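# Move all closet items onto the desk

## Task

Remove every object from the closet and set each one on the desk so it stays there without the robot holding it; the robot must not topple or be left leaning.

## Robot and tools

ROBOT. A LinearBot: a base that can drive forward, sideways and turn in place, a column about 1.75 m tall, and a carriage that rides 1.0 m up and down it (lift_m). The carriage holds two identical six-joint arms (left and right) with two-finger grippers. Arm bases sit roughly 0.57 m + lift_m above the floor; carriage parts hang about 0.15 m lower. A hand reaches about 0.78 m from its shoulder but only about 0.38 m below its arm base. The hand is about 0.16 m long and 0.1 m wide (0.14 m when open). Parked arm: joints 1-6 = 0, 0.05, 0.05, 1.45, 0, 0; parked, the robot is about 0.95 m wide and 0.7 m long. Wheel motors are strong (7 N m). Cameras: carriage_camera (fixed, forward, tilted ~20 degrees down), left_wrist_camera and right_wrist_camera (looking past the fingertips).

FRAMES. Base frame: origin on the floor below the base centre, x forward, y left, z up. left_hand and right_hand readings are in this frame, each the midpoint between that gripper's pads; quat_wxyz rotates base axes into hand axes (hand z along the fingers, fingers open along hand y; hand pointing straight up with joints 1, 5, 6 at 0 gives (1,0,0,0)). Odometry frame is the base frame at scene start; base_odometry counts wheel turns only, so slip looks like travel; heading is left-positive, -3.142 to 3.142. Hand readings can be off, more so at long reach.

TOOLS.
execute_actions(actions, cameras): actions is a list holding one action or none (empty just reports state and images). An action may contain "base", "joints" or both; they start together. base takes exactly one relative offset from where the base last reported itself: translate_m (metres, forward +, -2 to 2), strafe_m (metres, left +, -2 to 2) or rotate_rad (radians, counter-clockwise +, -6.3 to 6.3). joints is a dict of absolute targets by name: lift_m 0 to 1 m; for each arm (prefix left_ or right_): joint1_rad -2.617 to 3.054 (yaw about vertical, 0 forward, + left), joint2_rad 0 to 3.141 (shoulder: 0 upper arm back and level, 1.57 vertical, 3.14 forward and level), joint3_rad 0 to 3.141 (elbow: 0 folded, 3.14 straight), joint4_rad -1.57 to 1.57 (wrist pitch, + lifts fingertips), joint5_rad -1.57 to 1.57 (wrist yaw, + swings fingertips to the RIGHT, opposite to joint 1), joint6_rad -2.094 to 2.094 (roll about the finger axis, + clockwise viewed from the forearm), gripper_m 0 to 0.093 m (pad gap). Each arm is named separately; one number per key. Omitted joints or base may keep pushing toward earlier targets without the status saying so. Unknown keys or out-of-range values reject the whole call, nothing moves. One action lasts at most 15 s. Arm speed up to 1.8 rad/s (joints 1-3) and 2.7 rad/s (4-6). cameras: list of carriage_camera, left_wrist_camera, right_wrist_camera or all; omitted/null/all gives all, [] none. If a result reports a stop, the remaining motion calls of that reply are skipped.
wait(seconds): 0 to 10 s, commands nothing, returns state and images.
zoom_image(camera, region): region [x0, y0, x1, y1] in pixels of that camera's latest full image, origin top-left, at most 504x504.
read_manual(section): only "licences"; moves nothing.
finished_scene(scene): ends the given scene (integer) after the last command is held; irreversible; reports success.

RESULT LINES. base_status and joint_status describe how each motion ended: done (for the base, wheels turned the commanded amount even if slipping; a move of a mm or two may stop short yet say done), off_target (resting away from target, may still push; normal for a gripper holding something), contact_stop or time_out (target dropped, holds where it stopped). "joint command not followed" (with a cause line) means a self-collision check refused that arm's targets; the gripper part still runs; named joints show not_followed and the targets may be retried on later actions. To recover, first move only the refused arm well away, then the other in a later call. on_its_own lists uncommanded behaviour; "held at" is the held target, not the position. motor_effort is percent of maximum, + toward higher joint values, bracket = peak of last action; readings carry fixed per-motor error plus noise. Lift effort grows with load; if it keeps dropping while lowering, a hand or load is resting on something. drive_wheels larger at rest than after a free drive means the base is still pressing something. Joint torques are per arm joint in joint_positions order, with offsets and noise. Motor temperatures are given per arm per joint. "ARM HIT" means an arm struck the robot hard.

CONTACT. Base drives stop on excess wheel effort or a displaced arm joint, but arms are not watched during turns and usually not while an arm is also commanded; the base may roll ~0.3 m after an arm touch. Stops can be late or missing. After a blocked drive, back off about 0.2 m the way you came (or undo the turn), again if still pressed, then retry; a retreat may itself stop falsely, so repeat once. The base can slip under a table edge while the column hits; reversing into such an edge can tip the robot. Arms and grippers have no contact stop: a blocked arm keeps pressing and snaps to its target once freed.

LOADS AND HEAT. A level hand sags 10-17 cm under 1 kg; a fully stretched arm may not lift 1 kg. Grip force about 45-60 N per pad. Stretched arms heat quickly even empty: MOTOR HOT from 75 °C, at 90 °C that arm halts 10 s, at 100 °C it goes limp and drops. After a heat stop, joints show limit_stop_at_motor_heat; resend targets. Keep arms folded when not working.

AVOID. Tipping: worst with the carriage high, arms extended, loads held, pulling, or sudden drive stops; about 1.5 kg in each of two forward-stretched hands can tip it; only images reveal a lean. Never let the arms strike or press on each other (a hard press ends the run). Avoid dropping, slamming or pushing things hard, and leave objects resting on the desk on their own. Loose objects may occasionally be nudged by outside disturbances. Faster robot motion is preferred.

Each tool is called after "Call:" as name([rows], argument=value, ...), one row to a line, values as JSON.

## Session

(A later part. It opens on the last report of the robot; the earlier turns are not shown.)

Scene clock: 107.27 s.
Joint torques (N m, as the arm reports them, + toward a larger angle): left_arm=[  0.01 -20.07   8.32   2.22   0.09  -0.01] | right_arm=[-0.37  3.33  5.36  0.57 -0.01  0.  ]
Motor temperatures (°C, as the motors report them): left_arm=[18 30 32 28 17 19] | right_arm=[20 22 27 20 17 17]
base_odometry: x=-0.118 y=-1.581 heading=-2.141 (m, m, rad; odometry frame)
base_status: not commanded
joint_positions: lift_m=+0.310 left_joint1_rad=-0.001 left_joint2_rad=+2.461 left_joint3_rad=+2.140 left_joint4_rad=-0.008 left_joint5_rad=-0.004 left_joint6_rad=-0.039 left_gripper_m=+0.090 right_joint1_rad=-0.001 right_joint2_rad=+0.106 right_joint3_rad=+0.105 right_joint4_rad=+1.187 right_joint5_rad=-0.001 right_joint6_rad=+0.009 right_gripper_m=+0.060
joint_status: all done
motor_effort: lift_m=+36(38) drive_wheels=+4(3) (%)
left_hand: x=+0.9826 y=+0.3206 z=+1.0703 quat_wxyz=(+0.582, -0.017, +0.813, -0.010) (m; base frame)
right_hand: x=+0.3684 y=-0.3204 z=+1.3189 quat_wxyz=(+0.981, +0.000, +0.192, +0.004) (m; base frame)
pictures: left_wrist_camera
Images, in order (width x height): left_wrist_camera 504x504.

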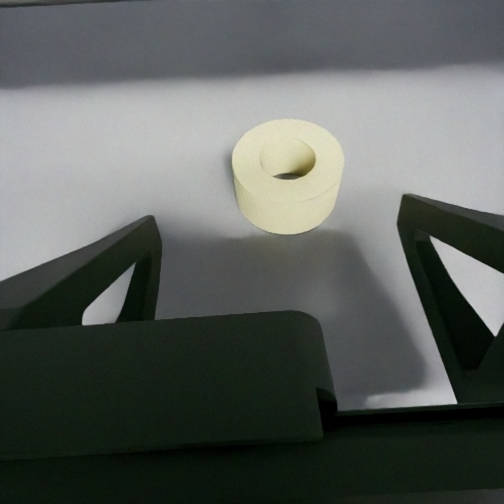

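Call:
execute_actions([
  {"base":{"translate_m":0.06},"joints":{"lift_m":0.315,"left_joint1_rad":0}},
], cameras=["left_wrist_camera"])

Scene clock: 108.93 s.
Joint torques (N m, as the arm reports them, + toward a larger angle): left_arm=[  0.11 -19.71   8.27   2.12   0.1   -0.01] | right_arm=[-0.37  3.35  5.39  0.53  0.   -0.01]
Motor temperatures (°C, as the motors report them): left_arm=[18 32 32 28 16 19] | right_arm=[20 22 27 20 17 17]
base_odometry: x=-0.151 y=-1.632 heading=-2.142 (m, m, rad; odometry frame)
base_status: done
joint_positions: lift_m=+0.315 left_joint1_rad=-0.001 left_joint2_rad=+2.457 left_joint3_rad=+2.140 left_joint4_rad=-0.006 left_joint5_rad=-0.004 left_joint6_rad=-0.039 left_gripper_m=+0.090 right_joint1_rad=-0.001 right_joint2_rad=+0.106 right_joint3_rad=+0.105 right_joint4_rad=+1.187 right_joint5_rad=-0.001 right_joint6_rad=+0.009 right_gripper_m=+0.060
joint_status: all done
motor_effort: lift_m=+37(42) drive_wheels=-7(16) (%)
left_hand: x=+0.9825 y=+0.3206 z=+1.0784 quat_wxyz=(+0.584, -0.017, +0.811, -0.010) (m; base frame)
right_hand: x=+0.3682 y=-0.3204 z=+1.3240 quat_wxyz=(+0.982, +0.000, +0.191, +0.004) (m; base frame)
pictures: left_wrist_camera
Images, in order (width x height): left_wrist_camera 504x504.

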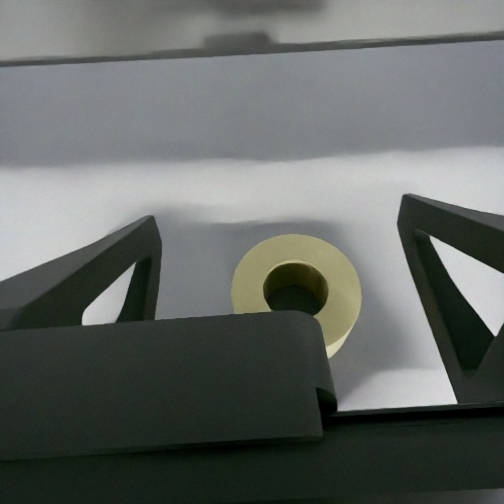

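Call:
execute_actions([
  {"joints":{"lift_m":0.305,"left_gripper_m":0.03}},
], cameras=["left_wrist_camera"])

Scene clock: 109.87 s.
Joint torques (N m, as the arm reports them, + toward a larger angle): left_arm=[  0.1  -19.75   8.18   2.18   0.1    0.  ] | right_arm=[-0.35  3.41  5.44  0.55  0.01  0.  ]
Motor temperatures (°C, as the motors report them): left_arm=[18 32 32 28 16 19] | right_arm=[20 21 27 20 17 17]
base_odometry: x=-0.151 y=-1.632 heading=-2.142 (m, m, rad; odometry frame)
base_status: not commanded
joint_positions: lift_m=+0.305 left_joint1_rad=-0.001 left_joint2_rad=+2.458 left_joint3_rad=+2.140 left_joint4_rad=-0.001 left_joint5_rad=-0.001 left_joint6_rad=-0.040 left_gripper_m=+0.030 right_joint1_rad=-0.001 right_joint2_rad=+0.106 right_joint3_rad=+0.104 right_joint4_rad=+1.187 right_joint5_rad=-0.001 right_joint6_rad=+0.009 right_gripper_m=+0.060
joint_status: all done
motor_effort: lift_m=+41(35) drive_wheels=+5(8) (%)
left_hand: x=+0.9830 y=+0.3202 z=+1.0685 quat_wxyz=(+0.586, -0.016, +0.810, -0.012) (m; base frame)
right_hand: x=+0.3683 y=-0.3204 z=+1.3138 quat_wxyz=(+0.981, +0.000, +0.192, +0.004) (m; base frame)
pictures: left_wrist_camera
Images, in order (width x height): left_wrist_camera 504x504.

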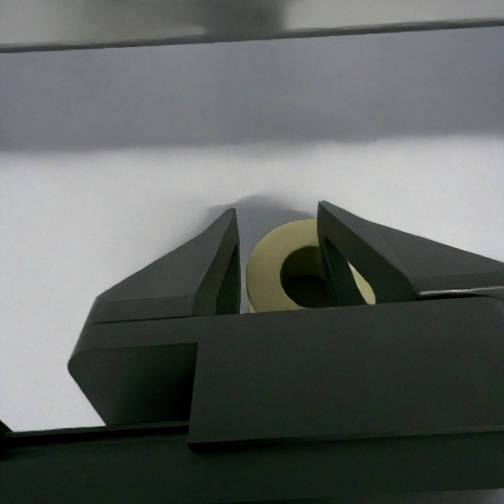

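Call:
execute_actions([
  {"joints":{"left_gripper_m":0.09}},
], cameras=[])

Call:
execute_actions([
  {"joints":{"lift_m":0.275}},
], cameras=["left_wrist_camera"])

Scene clock: 115.03 s.
Joint torques (N m, as the arm reports them, + toward a larger angle): left_arm=[  0.1  -19.74   8.28   2.14   0.07   0.  ] | right_arm=[-0.36  3.39  5.44  0.55  0.    0.  ]
Motor temperatures (°C, as the motors report them): left_arm=[18 36 32 28 16 19] | right_arm=[20 21 27 20 17 17]
base_odometry: x=-0.151 y=-1.632 heading=-2.142 (m, m, rad; odometry frame)
base_status: not commanded
joint_positions: lift_m=+0.305 left_joint1_rad=-0.001 left_joint2_rad=+2.458 left_joint3_rad=+2.140 left_joint4_rad=-0.001 left_joint5_rad=-0.001 left_joint6_rad=-0.040 left_gripper_m=+0.090 right_joint1_rad=-0.001 right_joint2_rad=+0.106 right_joint3_rad=+0.104 right_joint4_rad=+1.187 right_joint5_rad=-0.001 right_joint6_rad=+0.009 right_gripper_m=+0.060
joint_status: all done
motor_effort: lift_m=+36(36) drive_wheels=+5(7) (%)
left_hand: x=+0.9830 y=+0.3202 z=+1.0685 quat_wxyz=(+0.586, -0.016, +0.810, -0.012) (m; base frame)
right_hand: x=+0.3683 y=-0.3204 z=+1.3138 quat_wxyz=(+0.981, +0.000, +0.192, +0.004) (m; base frame)
pictures: none
No camera images: the call's "cameras" was empty. Leave "cameras" out to get every camera's image.

Scene clock: 115.67 s.
Joint torques (N m, as the arm reports them, + toward a larger angle): left_arm=[  0.11 -19.48   8.09   1.97   0.12  -0.09] | right_arm=[-0.37  3.37  5.42  0.55 -0.01 -0.01]
Motor temperatures (°C, as the motors report them): left_arm=[18 37 32 28 16 19] | right_arm=[20 21 27 20 17 17]
base_odometry: x=-0.151 y=-1.632 heading=-2.142 (m, m, rad; odometry frame)
base_status: not commanded
joint_positions: lift_m=+0.275 left_joint1_rad=-0.001 left_joint2_rad=+2.456 left_joint3_rad=+2.142 left_joint4_rad=+0.015 left_joint5_rad=-0.004 left_joint6_rad=-0.030 left_gripper_m=+0.090 right_joint1_rad=-0.001 right_joint2_rad=+0.106 right_joint3_rad=+0.104 right_joint4_rad=+1.187 right_joint5_rad=-0.001 right_joint6_rad=+0.009 right_gripper_m=+0.060
joint_status: all done
motor_effort: lift_m=+34(38) drive_wheels=-4(7) (%)
left_hand: x=+0.9842 y=+0.3206 z=+1.0452 quat_wxyz=(+0.594, -0.013, +0.804, -0.008) (m; base frame)
right_hand: x=+0.3684 y=-0.3204 z=+1.2839 quat_wxyz=(+0.981, +0.000, +0.192, +0.004) (m; base frame)
pictures: left_wrist_camera
Images, in order (width x height): left_wrist_camera 504x504.

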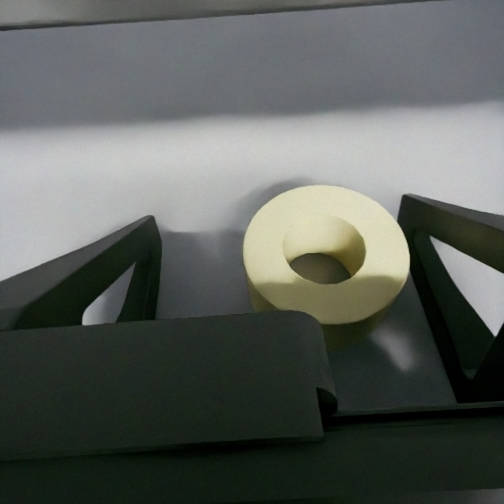

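Touching shelf now. Close.

Call:
execute_actions([
  {"joints":{"lift_m":0.28,"left_gripper_m":0.03}},
], cameras=["left_wrist_camera"])

Scene clock: 116.87 s.
Joint torques (N m, as the arm reports them, + toward a larger angle): left_arm=[  0.1  -19.39   8.15   1.99   0.1   -0.07] | right_arm=[-0.38  3.35  5.52  0.54  0.   -0.01]
Motor temperatures (°C, as the motors report them): left_arm=[18 38 32 28 16 19] | right_arm=[20 21 27 20 17 17]
base_odometry: x=-0.151 y=-1.632 heading=-2.142 (m, m, rad; odometry frame)
base_status: not commanded
joint_positions: lift_m=+0.280 left_joint1_rad=-0.001 left_joint2_rad=+2.454 left_joint3_rad=+2.142 left_joint4_rad=+0.012 left_joint5_rad=-0.004 left_joint6_rad=-0.032 left_gripper_m=+0.047 right_joint1_rad=-0.001 right_joint2_rad=+0.106 right_joint3_rad=+0.104 right_joint4_rad=+1.187 right_joint5_rad=-0.001 right_joint6_rad=+0.009 right_gripper_m=+0.060
joint_status: left_gripper_m off_target (ended at +0.047, target +0.030); the others done
motor_effort: lift_m=+35(44) drive_wheels=+2(3) (%)
left_hand: x=+0.9839 y=+0.3206 z=+1.0501 quat_wxyz=(+0.593, -0.014, +0.805, -0.008) (m; base frame)
right_hand: x=+0.3683 y=-0.3204 z=+1.2888 quat_wxyz=(+0.981, +0.000, +0.192, +0.004) (m; base frame)
pictures: left_wrist_camera
Images, in order (width x height): left_wrist_camera 504x504.

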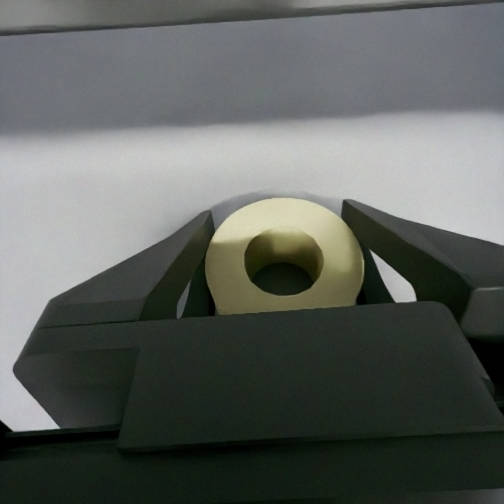

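Call:
execute_actions([
  {"joints":{"lift_m":0.32}},
], cameras=[])

Call:
execute_actions([
  {"base":{"translate_m":-0.6},"joints":{"left_joint2_rad":2.3,"left_joint3_rad":2.1}},
], cameras=[])

Call:
execute_actions([
  {"base":{"rotate_rad":3.14},"joints":{"left_joint2_rad":0.6,"left_joint3_rad":0.4,"left_joint4_rad":0.3}},
])

Scene clock: 118.37 s.
Joint torques (N m, as the arm reports them, + toward a larger angle): left_arm=[  0.06 -19.11   8.21   2.17   0.07  -0.07] | right_arm=[-0.37  3.43  5.46  0.56  0.01 -0.01]
Motor temperatures (°C, as the motors report them): left_arm=[18 39 32 28 16 19] | right_arm=[20 21 27 20 17 17]
base_odometry: x=-0.151 y=-1.632 heading=-2.142 (m, m, rad; odometry frame)
base_status: not commanded
joint_positions: lift_m=+0.320 left_joint1_rad=-0.001 left_joint2_rad=+2.451 left_joint3_rad=+2.142 left_joint4_rad=-0.004 left_joint5_rad=-0.004 left_joint6_rad=-0.032 left_gripper_m=+0.047 right_joint1_rad=-0.001 right_joint2_rad=+0.106 right_joint3_rad=+0.104 right_joint4_rad=+1.187 right_joint5_rad=-0.001 right_joint6_rad=+0.009 right_gripper_m=+0.060
joint_status: all done
motor_effort: lift_m=+35(43) drive_wheels=-6(2) (%)
left_hand: x=+0.9824 y=+0.3206 z=+1.0888 quat_wxyz=(+0.588, -0.014, +0.809, -0.008) (m; base frame)
right_hand: x=+0.3682 y=-0.3204 z=+1.3290 quat_wxyz=(+0.982, +0.000, +0.191, +0.004) (m; base frame)
pictures: none
No camera images: the call's "cameras" was empty. Leave "cameras" out to get every camera's image.

Scene clock: 121.73 s.
Joint torques (N m, as the arm reports them, + toward a larger angle): left_arm=[  0.   -17.65   7.73   2.21   0.11  -0.06] | right_arm=[-0.37  3.4   5.4   0.53 -0.01 -0.01]
Motor temperatures (°C, as the motors report them): left_arm=[18 41 32 28 16 19] | right_arm=[20 21 27 20 17 17]
base_odometry: x=+0.174 y=-1.127 heading=-2.142 (m, m, rad; odometry frame)
base_status: done
joint_positions: lift_m=+0.320 left_joint1_rad=-0.001 left_joint2_rad=+2.300 left_joint3_rad=+2.096 left_joint4_rad=-0.009 left_joint5_rad=-0.004 left_joint6_rad=-0.033 left_gripper_m=+0.047 right_joint1_rad=-0.001 right_joint2_rad=+0.106 right_joint3_rad=+0.104 right_joint4_rad=+1.187 right_joint5_rad=-0.001 right_joint6_rad=+0.009 right_gripper_m=+0.060
joint_status: all done
motor_effort: lift_m=+35(35) drive_wheels=-1(18) (%)
left_hand: x=+0.9616 y=+0.3206 z=+1.1681 quat_wxyz=(+0.628, -0.014, +0.778, -0.009) (m; base frame)
right_hand: x=+0.3682 y=-0.3204 z=+1.3290 quat_wxyz=(+0.982, +0.000, +0.191, +0.004) (m; base frame)
pictures: none
No camera images: the call's "cameras" was empty. Leave "cameras" out to get every camera's image.

Scene clock: 126.00 s.
Joint torques (N m, as the arm reports them, + toward a larger angle): left_arm=[ 0.27 -2.52  7.    2.17  0.1  -0.06] | right_arm=[-0.37  3.37  5.42  0.56  0.   -0.01]
Motor temperatures (°C, as the motors report them): left_arm=[18 39 32 29 16 19] | right_arm=[20 21 27 20 17 17]
base_odometry: x=+0.174 y=-1.127 heading=+0.998 (m, m, rad; odometry frame)
base_status: done
joint_positions: lift_m=+0.320 left_joint1_rad=-0.003 left_joint2_rad=+0.626 left_joint3_rad=+0.407 left_joint4_rad=+0.292 left_joint5_rad=-0.002 left_joint6_rad=-0.033 left_gripper_m=+0.047 right_joint1_rad=-0.001 right_joint2_rad=+0.106 right_joint3_rad=+0.104 right_joint4_rad=+1.186 right_joint5_rad=-0.001 right_joint6_rad=+0.009 right_gripper_m=+0.060
joint_status: all done
motor_effort: lift_m=+35(33) drive_wheels=+6(19) (%)
left_hand: x=+0.5768 y=+0.3200 z=+1.1914 quat_wxyz=(+0.732, -0.011, +0.681, -0.012) (m; base frame)
right_hand: x=+0.3686 y=-0.3204 z=+1.3288 quat_wxyz=(+0.981, +0.001, +0.192, +0.004) (m; base frame)
pictures: carriage_camera, left_wrist_camera, right_wrist_camera
Images, in order (width x height): carriage_camera 504x504, left_wrist_camera 504x504, right_wrist_camera 504x504.

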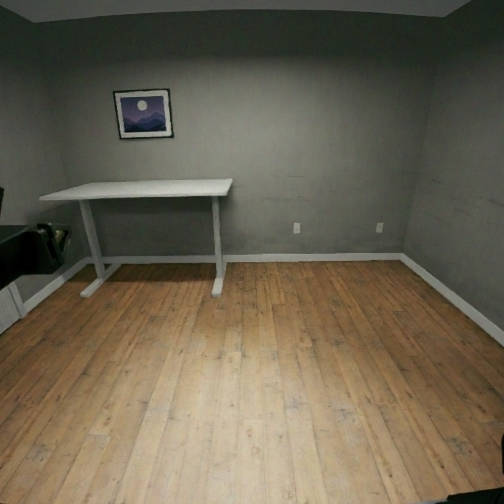

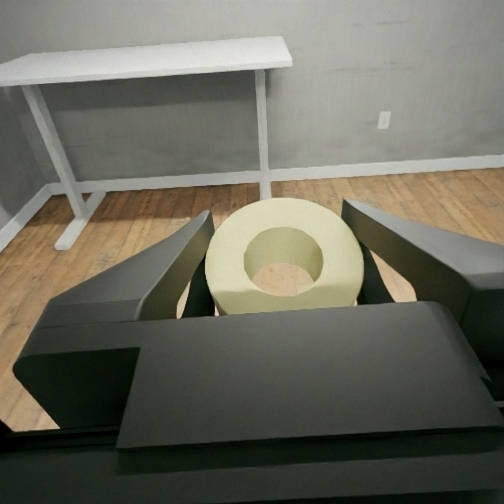

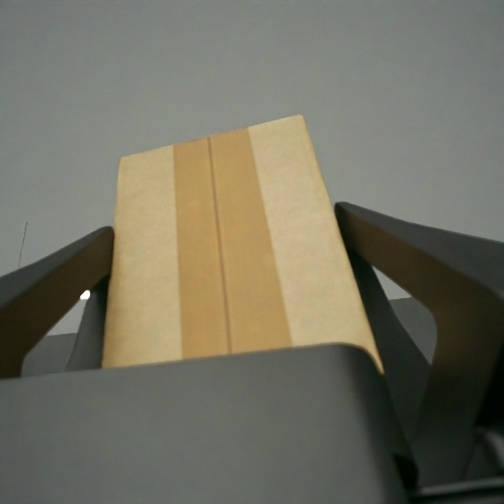

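Call:
execute_actions([
  {"base":{"strafe_m":1.0},"joints":{"lift_m":0.45}},
], cameras=[])

Call:
execute_actions([
  {"base":{"translate_m":1.5},"joints":{"left_joint2_rad":1.6,"left_joint3_rad":1.2,"left_joint4_rad":0.3,"right_joint2_rad":1.6,"right_joint3_rad":1.2,"right_joint4_rad":0.3}},
])

Scene clock: 131.03 s.
Joint torques (N m, as the arm reports them, + toward a larger angle): left_arm=[ 0.29 -2.54  6.99  2.15  0.09 -0.06] | right_arm=[-0.36  3.41  5.43  0.56 -0.01 -0.01]
Motor temperatures (°C, as the motors report them): left_arm=[18 38 32 29 16 19] | right_arm=[20 21 27 20 17 17]
base_odometry: x=-0.667 y=-0.585 heading=+0.998 (m, m, rad; odometry frame)
base_status: done
joint_positions: lift_m=+0.450 left_joint1_rad=-0.003 left_joint2_rad=+0.626 left_joint3_rad=+0.407 left_joint4_rad=+0.294 left_joint5_rad=-0.002 left_joint6_rad=-0.033 left_gripper_m=+0.047 right_joint1_rad=-0.001 right_joint2_rad=+0.106 right_joint3_rad=+0.104 right_joint4_rad=+1.186 right_joint5_rad=+0.000 right_joint6_rad=+0.009 right_gripper_m=+0.060
joint_status: all done
motor_effort: lift_m=+34(42) drive_wheels=-10(17) (%)
left_hand: x=+0.5768 y=+0.3200 z=+1.3217 quat_wxyz=(+0.733, -0.011, +0.680, -0.012) (m; base frame)
right_hand: x=+0.3686 y=-0.3206 z=+1.4587 quat_wxyz=(+0.981, +0.001, +0.192, +0.004) (m; base frame)
pictures: none
No camera images: the call's "cameras" was empty. Leave "cameras" out to get every camera's image.

Scene clock: 136.33 s.
Joint torques (N m, as the arm reports them, + toward a larger angle): left_arm=[ 0.31 -9.72  9.03  2.27  0.09 -0.06] | right_arm=[ -0.39 -10.47   9.64   2.68  -0.02  -0.01]
Motor temperatures (°C, as the motors report them): left_arm=[18 37 33 29 16 19] | right_arm=[20 21 28 21 17 17]
base_odometry: x=+0.144 y=+0.676 heading=+0.999 (m, m, rad; odometry frame)
base_status: done
joint_positions: lift_m=+0.450 left_joint1_rad=-0.003 left_joint2_rad=+1.595 left_joint3_rad=+1.179 left_joint4_rad=+0.290 left_joint5_rad=-0.002 left_joint6_rad=-0.033 left_gripper_m=+0.047 right_joint1_rad=-0.001 right_joint2_rad=+1.613 right_joint3_rad=+1.163 right_joint4_rad=+0.267 right_joint5_rad=+0.000 right_joint6_rad=+0.009 right_gripper_m=+0.060
joint_status: all done
motor_effort: lift_m=+37(36) drive_wheels=-6(21) (%)
left_hand: x=+0.7920 y=+0.3193 z=+1.3323 quat_wxyz=(+0.661, -0.012, +0.750, -0.011) (m; base frame)
right_hand: x=+0.7929 y=-0.3208 z=+1.3102 quat_wxyz=(+0.640, +0.004, +0.769, +0.003) (m; base frame)
pictures: carriage_camera, left_wrist_camera, right_wrist_camera
Images, in order (width x height): carriage_camera 504x504, left_wrist_camera 504x504, right_wrist_camera 504x504.

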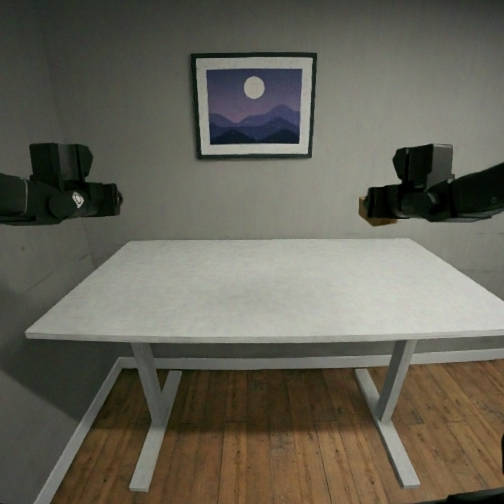

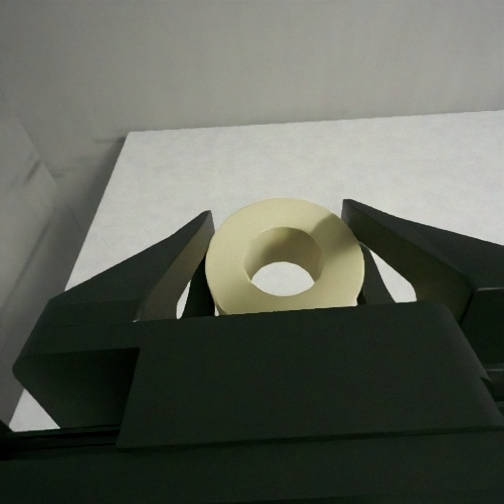

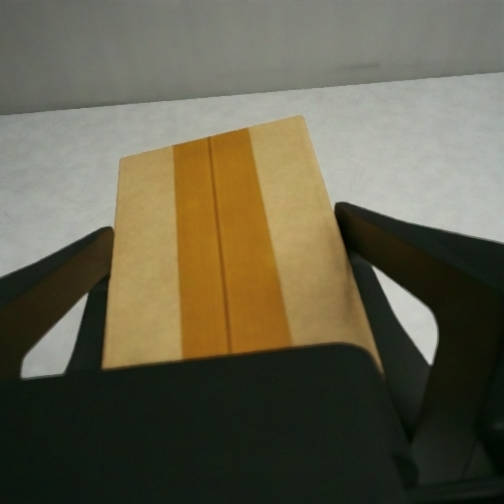

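Call:
execute_actions([
  {"base":{"translate_m":0.3},"joints":{"left_joint4_rad":0.1,"right_joint4_rad":0.15,"lift_m":0.35}},
], cameras=[])

Call:
execute_actions([
  {"joints":{"lift_m":0.22}},
])

Scene clock: 139.43 s.
Joint torques (N m, as the arm reports them, + toward a larger angle): left_arm=[ 0.24 -9.68  8.06  2.26  0.09 -0.06] | right_arm=[-0.39 -9.91  8.42  2.64 -0.02 -0.01]
Motor temperatures (°C, as the motors report them): left_arm=[18 36 33 29 16 19] | right_arm=[20 22 28 22 17 17]
base_odometry: x=+0.307 y=+0.929 heading=+1.000 (m, m, rad; odometry frame)
base_status: done
joint_positions: lift_m=+0.350 left_joint1_rad=-0.003 left_joint2_rad=+1.595 left_joint3_rad=+1.193 left_joint4_rad=+0.087 left_joint5_rad=-0.002 left_joint6_rad=-0.033 left_gripper_m=+0.047 right_joint1_rad=-0.001 right_joint2_rad=+1.608 right_joint3_rad=+1.182 right_joint4_rad=+0.119 right_joint5_rad=+0.000 right_joint6_rad=+0.009 right_gripper_m=+0.060
joint_status: all done
motor_effort: lift_m=+38(37) drive_wheels=-7(17) (%)
left_hand: x=+0.7825 y=+0.3194 z=+1.1905 quat_wxyz=(+0.587, -0.013, +0.809, -0.010) (m; base frame)
right_hand: x=+0.7854 y=-0.3208 z=+1.1864 quat_wxyz=(+0.591, +0.004, +0.807, +0.002) (m; base frame)
pictures: none
No camera images: the call's "cameras" was empty. Leave "cameras" out to get every camera's image.

Scene clock: 140.50 s.
Joint torques (N m, as the arm reports them, + toward a larger angle): left_arm=[ 0.29 -9.67  8.09  2.32  0.09 -0.06] | right_arm=[ -0.37 -10.28   8.41   2.68  -0.02  -0.01]
Motor temperatures (°C, as the motors report them): left_arm=[18 36 33 30 16 19] | right_arm=[20 22 28 22 17 17]
base_odometry: x=+0.307 y=+0.929 heading=+1.000 (m, m, rad; odometry frame)
base_status: not commanded
joint_positions: lift_m=+0.220 left_joint1_rad=-0.003 left_joint2_rad=+1.596 left_joint3_rad=+1.193 left_joint4_rad=+0.086 left_joint5_rad=-0.002 left_joint6_rad=-0.033 left_gripper_m=+0.047 right_joint1_rad=-0.001 right_joint2_rad=+1.611 right_joint3_rad=+1.182 right_joint4_rad=+0.116 right_joint5_rad=+0.000 right_joint6_rad=+0.009 right_gripper_m=+0.060
joint_status: all done
motor_effort: lift_m=+37(40) drive_wheels=-7(9) (%)
left_hand: x=+0.7825 y=+0.3194 z=+1.0599 quat_wxyz=(+0.587, -0.013, +0.810, -0.010) (m; base frame)
right_hand: x=+0.7856 y=-0.3208 z=+1.0542 quat_wxyz=(+0.588, +0.004, +0.809, +0.002) (m; base frame)
pictures: carriage_camera, left_wrist_camera, right_wrist_camera
Images, in order (width x height): carriage_camera 504x504, left_wrist_camera 504x504, right_wrist_camera 504x504.

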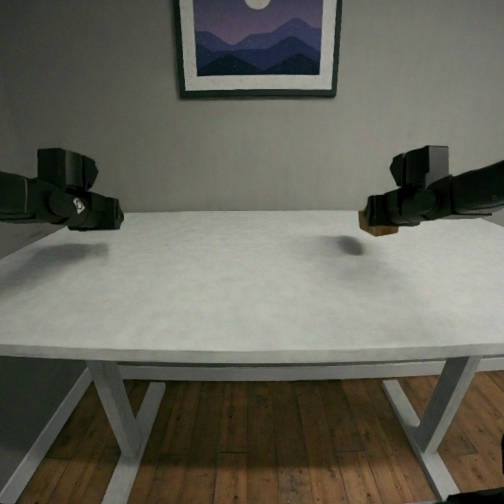

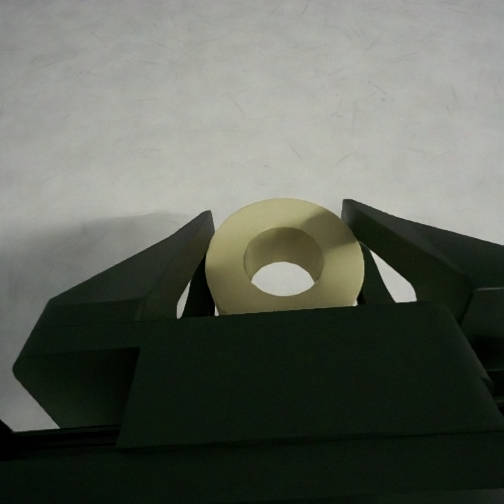

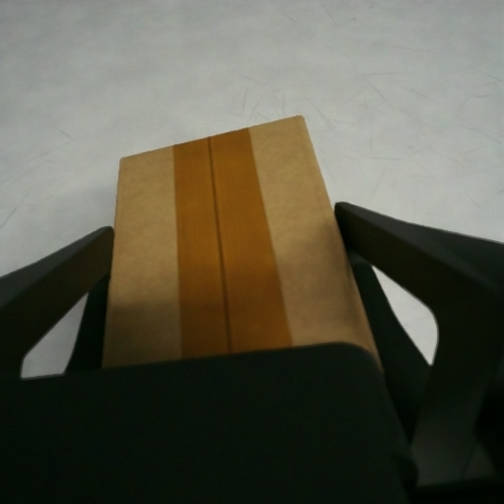

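Call:
execute_actions([
  {"joints":{"lift_m":0.16}},
], cameras=["carriage_camera"])

Scene clock: 141.53 s.
Joint torques (N m, as the arm reports them, + toward a larger angle): left_arm=[ 0.34 -9.75  7.89  2.32  0.08 -0.06] | right_arm=[-0.39 -9.72  8.46  2.25 -0.01 -0.03]
Motor temperatures (°C, as the motors report them): left_arm=[18 36 33 30 16 19] | right_arm=[20 22 28 23 17 17]
base_odometry: x=+0.307 y=+0.929 heading=+1.000 (m, m, rad; odometry frame)
base_status: not commanded
joint_positions: lift_m=+0.160 left_joint1_rad=-0.003 left_joint2_rad=+1.596 left_joint3_rad=+1.193 left_joint4_rad=+0.085 left_joint5_rad=-0.002 left_joint6_rad=-0.033 left_gripper_m=+0.047 right_joint1_rad=-0.001 right_joint2_rad=+1.606 right_joint3_rad=+1.182 right_joint4_rad=+0.152 right_joint5_rad=-0.001 right_joint6_rad=+0.011 right_gripper_m=+0.060
joint_status: all done
motor_effort: lift_m=+34(40) drive_wheels=+5(7) (%)
left_hand: x=+0.7824 y=+0.3194 z=+0.9997 quat_wxyz=(+0.586, -0.013, +0.810, -0.010) (m; base frame)
right_hand: x=+0.7874 y=-0.3207 z=+1.0050 quat_wxyz=(+0.604, +0.004, +0.797, +0.004) (m; base frame)
pictures: carriage_camera
Images, in order (width x height): carriage_camera 504x504.

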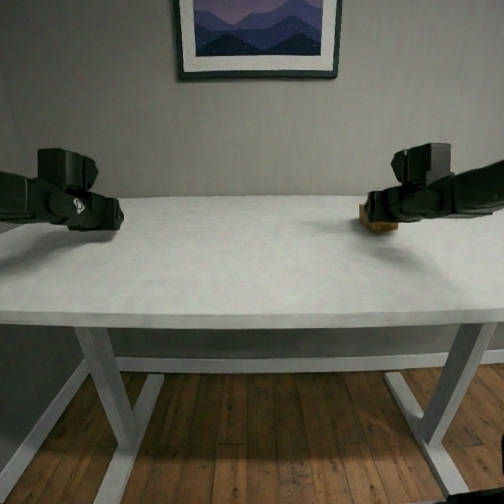

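Box touches. Release it, raise that arm, then lower the left.

Call:
execute_actions([
  {"joints":{"lift_m":0.168,"right_gripper_m":0.09}},
], cameras=[])

Call:
execute_actions([
  {"joints":{"right_joint2_rad":1.3,"right_joint3_rad":1.2,"right_joint4_rad":0.3}},
], cameras=[])

Call:
execute_actions([
  {"joints":{"lift_m":0.135}},
])

Scene clock: 142.83 s.
Joint torques (N m, as the arm reports them, + toward a larger angle): left_arm=[ 0.29 -9.71  8.02  2.23  0.1  -0.06] | right_arm=[-0.36 -9.73  8.48  2.38 -0.02 -0.03]
Motor temperatures (°C, as the motors report them): left_arm=[18 36 33 30 16 19] | right_arm=[20 22 29 23 17 17]
base_odometry: x=+0.307 y=+0.929 heading=+1.000 (m, m, rad; odometry frame)
base_status: not commanded
joint_positions: lift_m=+0.168 left_joint1_rad=-0.003 left_joint2_rad=+1.596 left_joint3_rad=+1.193 left_joint4_rad=+0.092 left_joint5_rad=-0.002 left_joint6_rad=-0.033 left_gripper_m=+0.047 right_joint1_rad=-0.001 right_joint2_rad=+1.606 right_joint3_rad=+1.182 right_joint4_rad=+0.142 right_joint5_rad=-0.001 right_joint6_rad=+0.011 right_gripper_m=+0.090
joint_status: all done
motor_effort: lift_m=+39(42) drive_wheels=+6(10) (%)
left_hand: x=+0.7830 y=+0.3194 z=+1.0094 quat_wxyz=(+0.589, -0.013, +0.808, -0.010) (m; base frame)
right_hand: x=+0.7867 y=-0.3207 z=+1.0107 quat_wxyz=(+0.601, +0.005, +0.800, +0.003) (m; base frame)
pictures: none
No camera images: the call's "cameras" was empty. Leave "cameras" out to get every camera's image.

Scene clock: 143.73 s.
Joint torques (N m, as the arm reports them, + toward a larger angle): left_arm=[ 0.21 -9.75  8.    2.21  0.09 -0.06] | right_arm=[-0.42 -4.9   8.32  2.15 -0.01 -0.03]
Motor temperatures (°C, as the motors report them): left_arm=[18 36 33 30 16 19] | right_arm=[20 22 29 23 17 17]
base_odometry: x=+0.307 y=+0.929 heading=+1.000 (m, m, rad; odometry frame)
base_status: not commanded
joint_positions: lift_m=+0.168 left_joint1_rad=-0.003 left_joint2_rad=+1.596 left_joint3_rad=+1.193 left_joint4_rad=+0.092 left_joint5_rad=-0.002 left_joint6_rad=-0.033 left_gripper_m=+0.047 right_joint1_rad=-0.001 right_joint2_rad=+1.294 right_joint3_rad=+1.182 right_joint4_rad=+0.300 right_joint5_rad=-0.001 right_joint6_rad=+0.011 right_gripper_m=+0.090
joint_status: all done
motor_effort: lift_m=+39(33) drive_wheels=+5(6) (%)
left_hand: x=+0.7830 y=+0.3194 z=+1.0094 quat_wxyz=(+0.589, -0.013, +0.808, -0.010) (m; base frame)
right_hand: x=+0.7127 y=-0.3206 z=+1.1938 quat_wxyz=(+0.770, +0.003, +0.638, +0.004) (m; base frame)
pictures: none
No camera images: the call's "cameras" was empty. Leave "cameras" out to get every camera's image.

Scene clock: 144.37 s.
Joint torques (N m, as the arm reports them, + toward a larger angle): left_arm=[ 0.32 -9.87  8.04  2.06  0.08 -0.03] | right_arm=[-0.36 -5.6   8.35  2.26 -0.01 -0.04]
Motor temperatures (°C, as the motors report them): left_arm=[18 36 33 30 16 19] | right_arm=[20 22 29 23 17 17]
base_odometry: x=+0.307 y=+0.929 heading=+1.000 (m, m, rad; odometry frame)
base_status: not commanded
joint_positions: lift_m=+0.135 left_joint1_rad=-0.003 left_joint2_rad=+1.597 left_joint3_rad=+1.193 left_joint4_rad=+0.109 left_joint5_rad=-0.002 left_joint6_rad=-0.033 left_gripper_m=+0.047 right_joint1_rad=-0.001 right_joint2_rad=+1.299 right_joint3_rad=+1.182 right_joint4_rad=+0.291 right_joint5_rad=-0.001 right_joint6_rad=+0.011 right_gripper_m=+0.090
joint_status: all done
motor_effort: lift_m=+36(39) drive_wheels=+7(7) (%)
left_hand: x=+0.7843 y=+0.3194 z=+0.9799 quat_wxyz=(+0.595, -0.013, +0.803, -0.010) (m; base frame)
right_hand: x=+0.7150 y=-0.3206 z=+1.1561 quat_wxyz=(+0.766, +0.004, +0.643, +0.004) (m; base frame)
pictures: carriage_camera, left_wrist_camera, right_wrist_camera
Images, in order (width x height): carriage_camera 504x504, left_wrist_camera 504x504, right_wrist_camera 504x504.

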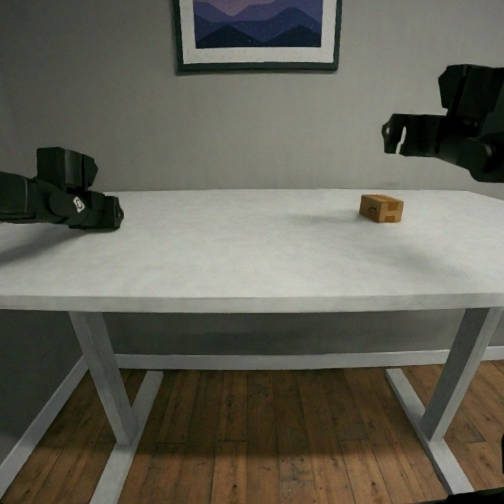

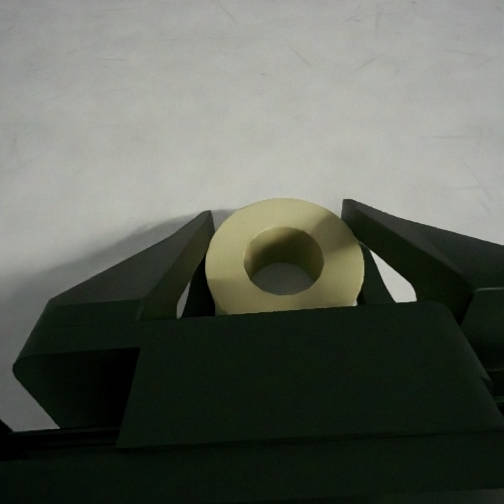

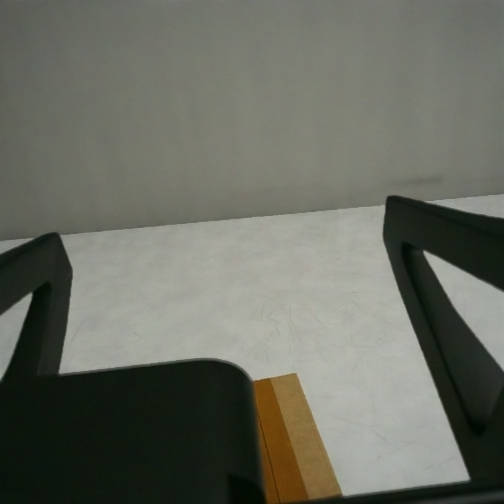

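Call:
execute_actions([
  {"joints":{"lift_m":0.142,"left_gripper_m":0.09}},
], cameras=[])

Call:
execute_actions([
  {"joints":{"left_joint2_rad":1.3,"left_joint4_rad":0.3}},
], cameras=[])

Call:
execute_actions([
  {"base":{"translate_m":-1.8},"joints":{"left_joint2_rad":0.6,"left_joint3_rad":0.5,"right_joint2_rad":0.05,"right_joint3_rad":0.05,"right_joint4_rad":1.4}},
], cameras=["carriage_camera"])

Call:
execute_actions([
  {"base":{"strafe_m":-0.9}},
], cameras=[])

Call:
execute_actions([
  {"base":{"rotate_rad":-3.14}},
])

Scene clock: 145.83 s.
Joint torques (N m, as the arm reports them, + toward a larger angle): left_arm=[ 0.34 -9.63  8.09  2.14  0.09 -0.06] | right_arm=[-0.36 -5.67  8.32  2.24 -0.01 -0.03]
Motor temperatures (°C, as the motors report them): left_arm=[18 36 33 30 16 19] | right_arm=[20 22 29 23 17 17]
base_odometry: x=+0.307 y=+0.929 heading=+1.000 (m, m, rad; odometry frame)
base_status: not commanded
joint_positions: lift_m=+0.142 left_joint1_rad=-0.003 left_joint2_rad=+1.597 left_joint3_rad=+1.193 left_joint4_rad=+0.102 left_joint5_rad=-0.002 left_joint6_rad=-0.033 left_gripper_m=+0.090 right_joint1_rad=-0.001 right_joint2_rad=+1.299 right_joint3_rad=+1.182 right_joint4_rad=+0.293 right_joint5_rad=-0.001 right_joint6_rad=+0.011 right_gripper_m=+0.090
joint_status: all done
motor_effort: lift_m=+35(40) drive_wheels=+7(6) (%)
left_hand: x=+0.7838 y=+0.3194 z=+0.9853 quat_wxyz=(+0.593, -0.013, +0.805, -0.010) (m; base frame)
right_hand: x=+0.7150 y=-0.3206 z=+1.1635 quat_wxyz=(+0.766, +0.004, +0.643, +0.004) (m; base frame)
pictures: none
No camera images: the call's "cameras" was empty. Leave "cameras" out to get every camera's image.

Scene clock: 146.83 s.
Joint torques (N m, as the arm reports them, + toward a larger angle): left_arm=[ 0.26 -5.11  7.42  1.89  0.1  -0.06] | right_arm=[-0.39 -5.59  8.33  2.26 -0.02 -0.03]
Motor temperatures (°C, as the motors report them): left_arm=[18 36 33 30 16 19] | right_arm=[20 22 29 23 17 17]
base_odometry: x=+0.307 y=+0.929 heading=+1.000 (m, m, rad; odometry frame)
base_status: not commanded
joint_positions: lift_m=+0.142 left_joint1_rad=-0.003 left_joint2_rad=+1.288 left_joint3_rad=+1.199 left_joint4_rad=+0.307 left_joint5_rad=-0.002 left_joint6_rad=-0.033 left_gripper_m=+0.090 right_joint1_rad=-0.001 right_joint2_rad=+1.299 right_joint3_rad=+1.182 right_joint4_rad=+0.293 right_joint5_rad=-0.001 right_joint6_rad=+0.011 right_gripper_m=+0.090
joint_status: all done
motor_effort: lift_m=+36(38) drive_wheels=+8(7) (%)
left_hand: x=+0.7091 y=+0.3196 z=+1.1801 quat_wxyz=(+0.780, -0.010, +0.626, -0.013) (m; base frame)
right_hand: x=+0.7150 y=-0.3206 z=+1.1635 quat_wxyz=(+0.766, +0.004, +0.643, +0.004) (m; base frame)
pictures: none
No camera images: the call's "cameras" was empty. Leave "cameras" out to get every camera's image.

Scene clock: 152.73 s.
Joint torques (N m, as the arm reports them, + toward a larger angle): left_arm=[ 0.3  -1.93  6.8   2.05  0.09 -0.06] | right_arm=[-0.39  3.8   4.57  0.01  0.   -0.03]
Motor temperatures (°C, as the motors report them): left_arm=[18 34 33 30 16 19] | right_arm=[20 22 28 22 17 17]
base_odometry: x=-0.666 y=-0.586 heading=+1.000 (m, m, rad; odometry frame)
base_status: done
joint_positions: lift_m=+0.142 left_joint1_rad=-0.003 left_joint2_rad=+0.622 left_joint3_rad=+0.507 left_joint4_rad=+0.297 left_joint5_rad=-0.002 left_joint6_rad=-0.033 left_gripper_m=+0.090 right_joint1_rad=-0.001 right_joint2_rad=+0.057 right_joint3_rad=+0.062 right_joint4_rad=+1.390 right_joint5_rad=-0.001 right_joint6_rad=+0.011 right_gripper_m=+0.090
joint_status: all done
motor_effort: lift_m=+36(36) drive_wheels=-3(23) (%)
left_hand: x=+0.5709 y=+0.3200 z=+1.0654 quat_wxyz=(+0.768, -0.011, +0.640, -0.013) (m; base frame)
right_hand: x=+0.3177 y=-0.3204 z=+1.1538 quat_wxyz=(+0.996, +0.000, +0.088, +0.005) (m; base frame)
pictures: carriage_camera
Images, in order (width x height): carriage_camera 504x504.

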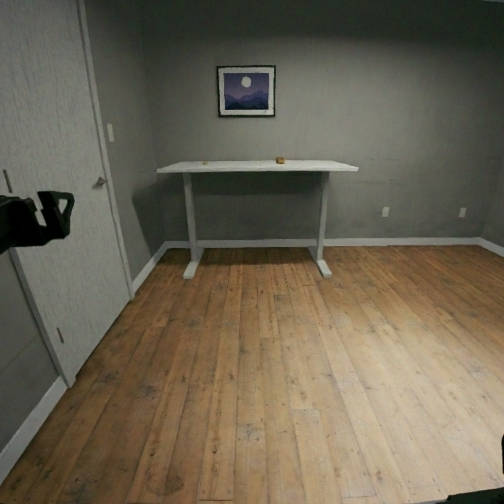

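Scene clock: 156.90 s.
Joint torques (N m, as the arm reports them, + toward a larger angle): left_arm=[ 0.29 -1.99  6.78  2.07  0.1  -0.06] | right_arm=[-0.38  3.75  4.59  0.01 -0.01 -0.03]
Motor temperatures (°C, as the motors report them): left_arm=[18 33 33 30 16 19] | right_arm=[20 22 28 22 17 17]
base_odometry: x=+0.090 y=-1.073 heading=+0.999 (m, m, rad; odometry frame)
base_status: done
joint_positions: lift_m=+0.142 left_joint1_rad=-0.003 left_joint2_rad=+0.622 left_joint3_rad=+0.507 left_joint4_rad=+0.297 left_joint5_rad=-0.002 left_joint6_rad=-0.033 left_gripper_m=+0.090 right_joint1_rad=-0.001 right_joint2_rad=+0.057 right_joint3_rad=+0.062 right_joint4_rad=+1.390 right_joint5_rad=-0.001 right_joint6_rad=+0.011 right_gripper_m=+0.090
joint_status: not commanded
motor_effort: lift_m=+36(35) drive_wheels=+0(14) (%)
left_hand: x=+0.5709 y=+0.3200 z=+1.0654 quat_wxyz=(+0.768, -0.011, +0.640, -0.013) (m; base frame)
right_hand: x=+0.3177 y=-0.3204 z=+1.1538 quat_wxyz=(+0.996, +0.000, +0.088, +0.005) (m; base frame)
pictures: none
No camera images: the call's "cameras" was empty. Leave "cameras" out to get every camera's image.

Scene clock: 161.17 s.
Joint torques (N m, as the arm reports them, + toward a larger angle): left_arm=[ 0.28 -2.02  6.75  2.04  0.09 -0.06] | right_arm=[-0.36  3.78  4.58  0.02 -0.01 -0.03]
Motor temperatures (°C, as the motors report them): left_arm=[18 32 33 30 16 19] | right_arm=[20 21 28 21 17 17]
base_odometry: x=+0.091 y=-1.073 heading=-2.140 (m, m, rad; odometry frame)
base_status: done
joint_positions: lift_m=+0.142 left_joint1_rad=-0.003 left_joint2_rad=+0.622 left_joint3_rad=+0.507 left_joint4_rad=+0.297 left_joint5_rad=-0.002 left_joint6_rad=-0.034 left_gripper_m=+0.090 right_joint1_rad=-0.001 right_joint2_rad=+0.057 right_joint3_rad=+0.062 right_joint4_rad=+1.390 right_joint5_rad=-0.001 right_joint6_rad=+0.011 right_gripper_m=+0.090
joint_status: not commanded
motor_effort: lift_m=+35(36) drive_wheels=+7(15) (%)
left_hand: x=+0.5709 y=+0.3200 z=+1.0654 quat_wxyz=(+0.768, -0.011, +0.640, -0.013) (m; base frame)
right_hand: x=+0.3177 y=-0.3204 z=+1.1538 quat_wxyz=(+0.996, +0.000, +0.088, +0.005) (m; base frame)
pictures: carriage_camera, left_wrist_camera, right_wrist_camera
Images, in order (width x height): carriage_camera 504x504, left_wrist_camera 504x504, right_wrist_camera 504x504.

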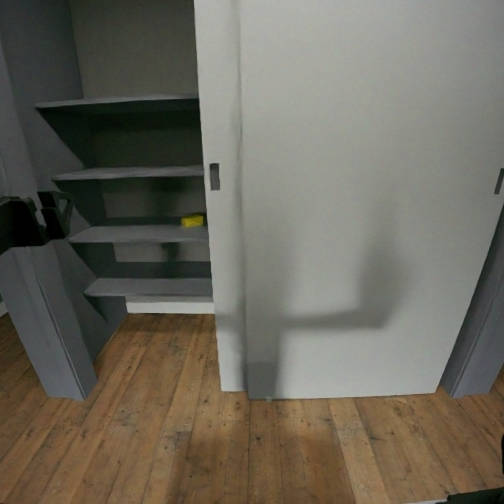

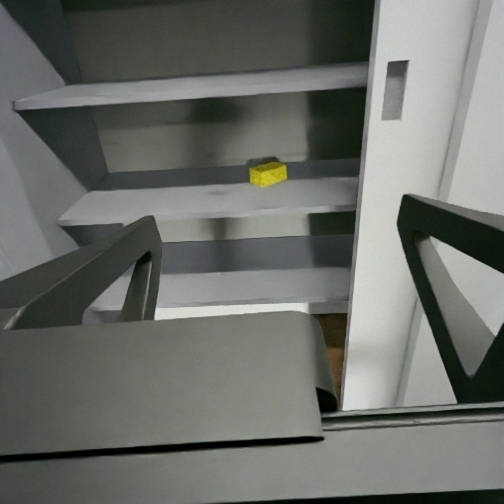

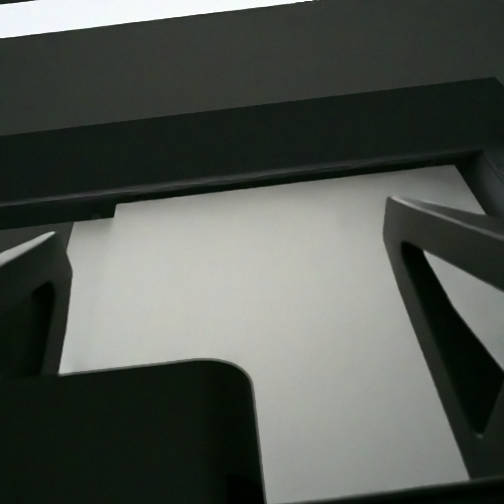

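Call:
execute_actions([
  {"base":{"translate_m":0.1},"joints":{"lift_m":0.14,"left_joint2_rad":2.6,"left_joint3_rad":2.1,"left_joint4_rad":0.15}},
], cameras=[])

Call:
execute_actions([
  {"base":{"translate_m":0.35},"joints":{"left_joint1_rad":0}},
], cameras=["carriage_camera","left_wrist_camera"])

Scene clock: 164.40 s.
Joint torques (N m, as the arm reports them, + toward a larger angle): left_arm=[  0.35 -21.41   8.63   2.31   0.07  -0.06] | right_arm=[-0.37  3.77  4.59 -0.02  0.   -0.04]
Motor temperatures (°C, as the motors report them): left_arm=[18 33 33 30 16 19] | right_arm=[20 21 28 21 17 17]
base_odometry: x=+0.036 y=-1.157 heading=-2.141 (m, m, rad; odometry frame)
base_status: done
joint_positions: lift_m=+0.140 left_joint1_rad=-0.003 left_joint2_rad=+2.618 left_joint3_rad=+2.083 left_joint4_rad=+0.135 left_joint5_rad=-0.002 left_joint6_rad=-0.034 left_gripper_m=+0.090 right_joint1_rad=-0.001 right_joint2_rad=+0.057 right_joint3_rad=+0.062 right_joint4_rad=+1.392 right_joint5_rad=-0.001 right_joint6_rad=+0.011 right_gripper_m=+0.090
joint_status: all done
motor_effort: lift_m=+34(31) drive_wheels=-6(14) (%)
left_hand: x=+0.9897 y=+0.3187 z=+0.7966 quat_wxyz=(+0.552, -0.013, +0.833, -0.009) (m; base frame)
right_hand: x=+0.3170 y=-0.3204 z=+1.1520 quat_wxyz=(+0.996, +0.000, +0.087, +0.005) (m; base frame)
pictures: none
No camera images: the call's "cameras" was empty. Leave "cameras" out to get every camera's image.

Scene clock: 167.07 s.
Joint torques (N m, as the arm reports them, + toward a larger angle): left_arm=[  0.27 -21.28   8.6    2.17   0.09  -0.06] | right_arm=[-0.37  3.78  4.54 -0.05 -0.01 -0.04]
Motor temperatures (°C, as the motors report them): left_arm=[18 35 33 30 16 19] | right_arm=[20 21 28 21 17 17]
base_odometry: x=-0.153 y=-1.451 heading=-2.142 (m, m, rad; odometry frame)
base_status: done
joint_positions: lift_m=+0.140 left_joint1_rad=-0.003 left_joint2_rad=+2.618 left_joint3_rad=+2.083 left_joint4_rad=+0.142 left_joint5_rad=-0.002 left_joint6_rad=-0.034 left_gripper_m=+0.090 right_joint1_rad=-0.001 right_joint2_rad=+0.057 right_joint3_rad=+0.062 right_joint4_rad=+1.394 right_joint5_rad=-0.001 right_joint6_rad=+0.011 right_gripper_m=+0.090
joint_status: all done
motor_effort: lift_m=+34(31) drive_wheels=-5(20) (%)
left_hand: x=+0.9904 y=+0.3190 z=+0.7983 quat_wxyz=(+0.555, -0.014, +0.831, -0.009) (m; base frame)
right_hand: x=+0.3166 y=-0.3204 z=+1.1521 quat_wxyz=(+0.996, +0.000, +0.086, +0.005) (m; base frame)
pictures: carriage_camera, left_wrist_camera
Images, in order (width x height): carriage_camera 504x504, left_wrist_camera 504x504.

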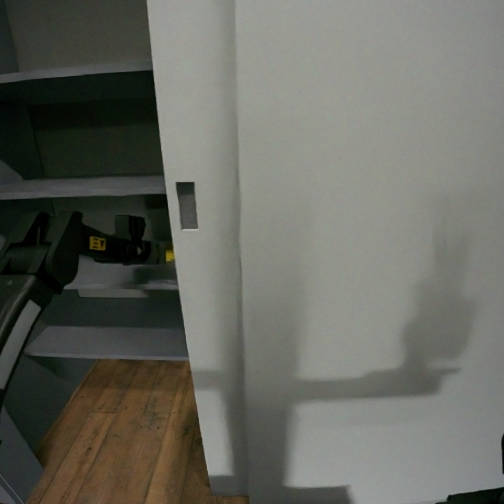

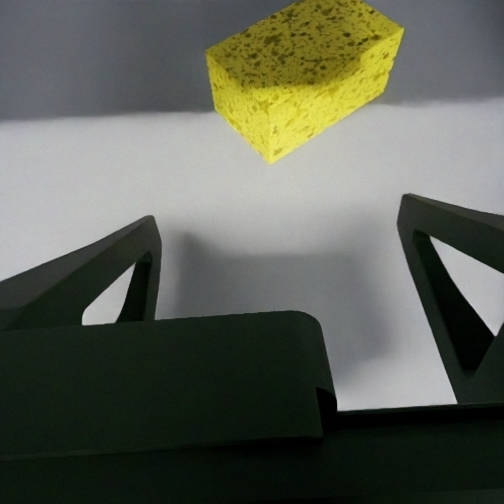

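Call:
execute_actions([
  {"base":{"strafe_m":0.18},"joints":{"left_joint5_rad":0.95}},
], cameras=["carriage_camera","left_wrist_camera"])

Scene clock: 170.07 s.
Joint torques (N m, as the arm reports them, + toward a larger angle): left_arm=[ -0.08 -20.96   8.26   1.9    0.35  -0.04] | right_arm=[-0.37  3.79  4.62 -0.07  0.   -0.03]
Motor temperatures (°C, as the motors report them): left_arm=[18 38 34 30 16 19] | right_arm=[20 21 27 21 17 17]
base_odometry: x=-0.002 y=-1.549 heading=-2.142 (m, m, rad; odometry frame)
base_status: done
joint_positions: lift_m=+0.140 left_joint1_rad=+0.000 left_joint2_rad=+2.618 left_joint3_rad=+2.083 left_joint4_rad=+0.143 left_joint5_rad=+0.942 left_joint6_rad=-0.034 left_gripper_m=+0.090 right_joint1_rad=-0.001 right_joint2_rad=+0.057 right_joint3_rad=+0.062 right_joint4_rad=+1.395 right_joint5_rad=-0.001 right_joint6_rad=+0.011 right_gripper_m=+0.090
joint_status: all done
motor_effort: lift_m=+36(39) drive_wheels=-2(14) (%)
left_hand: x=+0.9250 y=+0.1814 z=+0.8254 quat_wxyz=(+0.489, +0.240, +0.745, -0.386) (m; base frame)
right_hand: x=+0.3165 y=-0.3204 z=+1.1521 quat_wxyz=(+0.996, +0.000, +0.086, +0.005) (m; base frame)
pictures: carriage_camera, left_wrist_camera
Images, in order (width x height): carriage_camera 504x504, left_wrist_camera 504x504.

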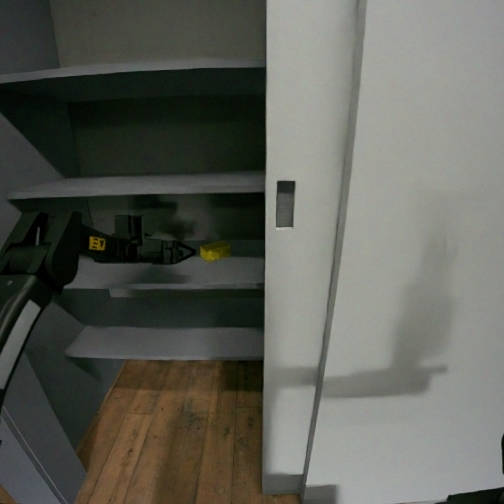

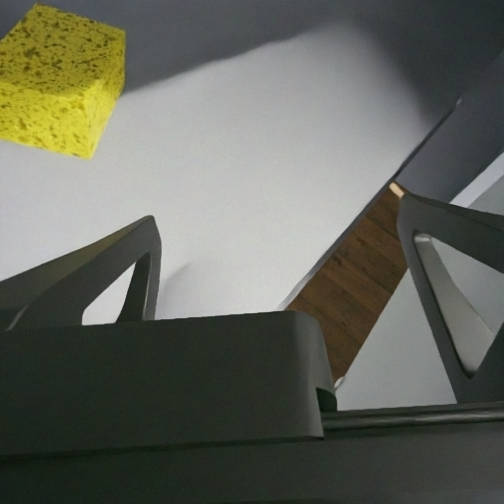

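Call:
execute_actions([
  {"base":{"translate_m":0.11},"joints":{"lift_m":0.04,"left_joint4_rad":0.47,"left_joint5_rad":0.95}},
], cameras=["carriage_camera","left_wrist_camera"])

Scene clock: 172.30 s.
Joint torques (N m, as the arm reports them, + toward a larger angle): left_arm=[ -0.09 -20.5    7.95   1.98   0.17  -0.05] | right_arm=[-0.38  3.91  4.57 -0.08  0.   -0.03]
Motor temperatures (°C, as the motors report them): left_arm=[18 40 34 30 16 19] | right_arm=[20 21 27 20 17 17]
base_odometry: x=-0.061 y=-1.641 heading=-2.141 (m, m, rad; odometry frame)
base_status: done
joint_positions: lift_m=+0.040 left_joint1_rad=+0.000 left_joint2_rad=+2.610 left_joint3_rad=+2.087 left_joint4_rad=+0.456 left_joint5_rad=+0.946 left_joint6_rad=-0.034 left_gripper_m=+0.090 right_joint1_rad=-0.001 right_joint2_rad=+0.056 right_joint3_rad=+0.062 right_joint4_rad=+1.396 right_joint5_rad=-0.001 right_joint6_rad=+0.011 right_gripper_m=+0.090
joint_status: all done
motor_effort: lift_m=+37(35) drive_wheels=-3(15) (%)
left_hand: x=+0.9373 y=+0.1811 z=+0.7850 quat_wxyz=(+0.602, +0.300, +0.656, -0.343) (m; base frame)
right_hand: x=+0.3158 y=-0.3204 z=+1.0521 quat_wxyz=(+0.996, +0.000, +0.085, +0.005) (m; base frame)
pictures: carriage_camera, left_wrist_camera
Images, in order (width x height): carriage_camera 504x504, left_wrist_camera 504x504.

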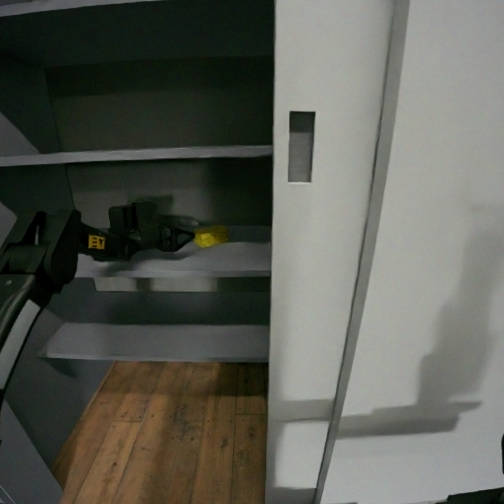

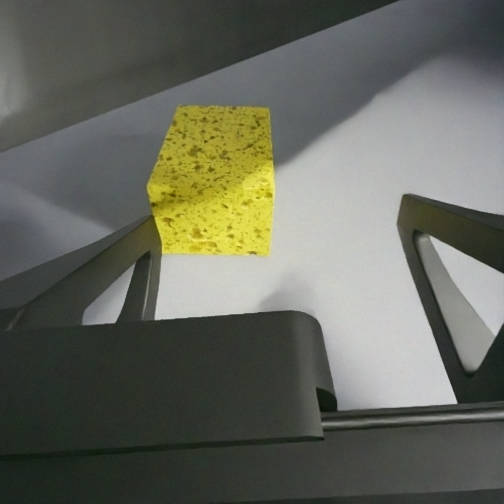

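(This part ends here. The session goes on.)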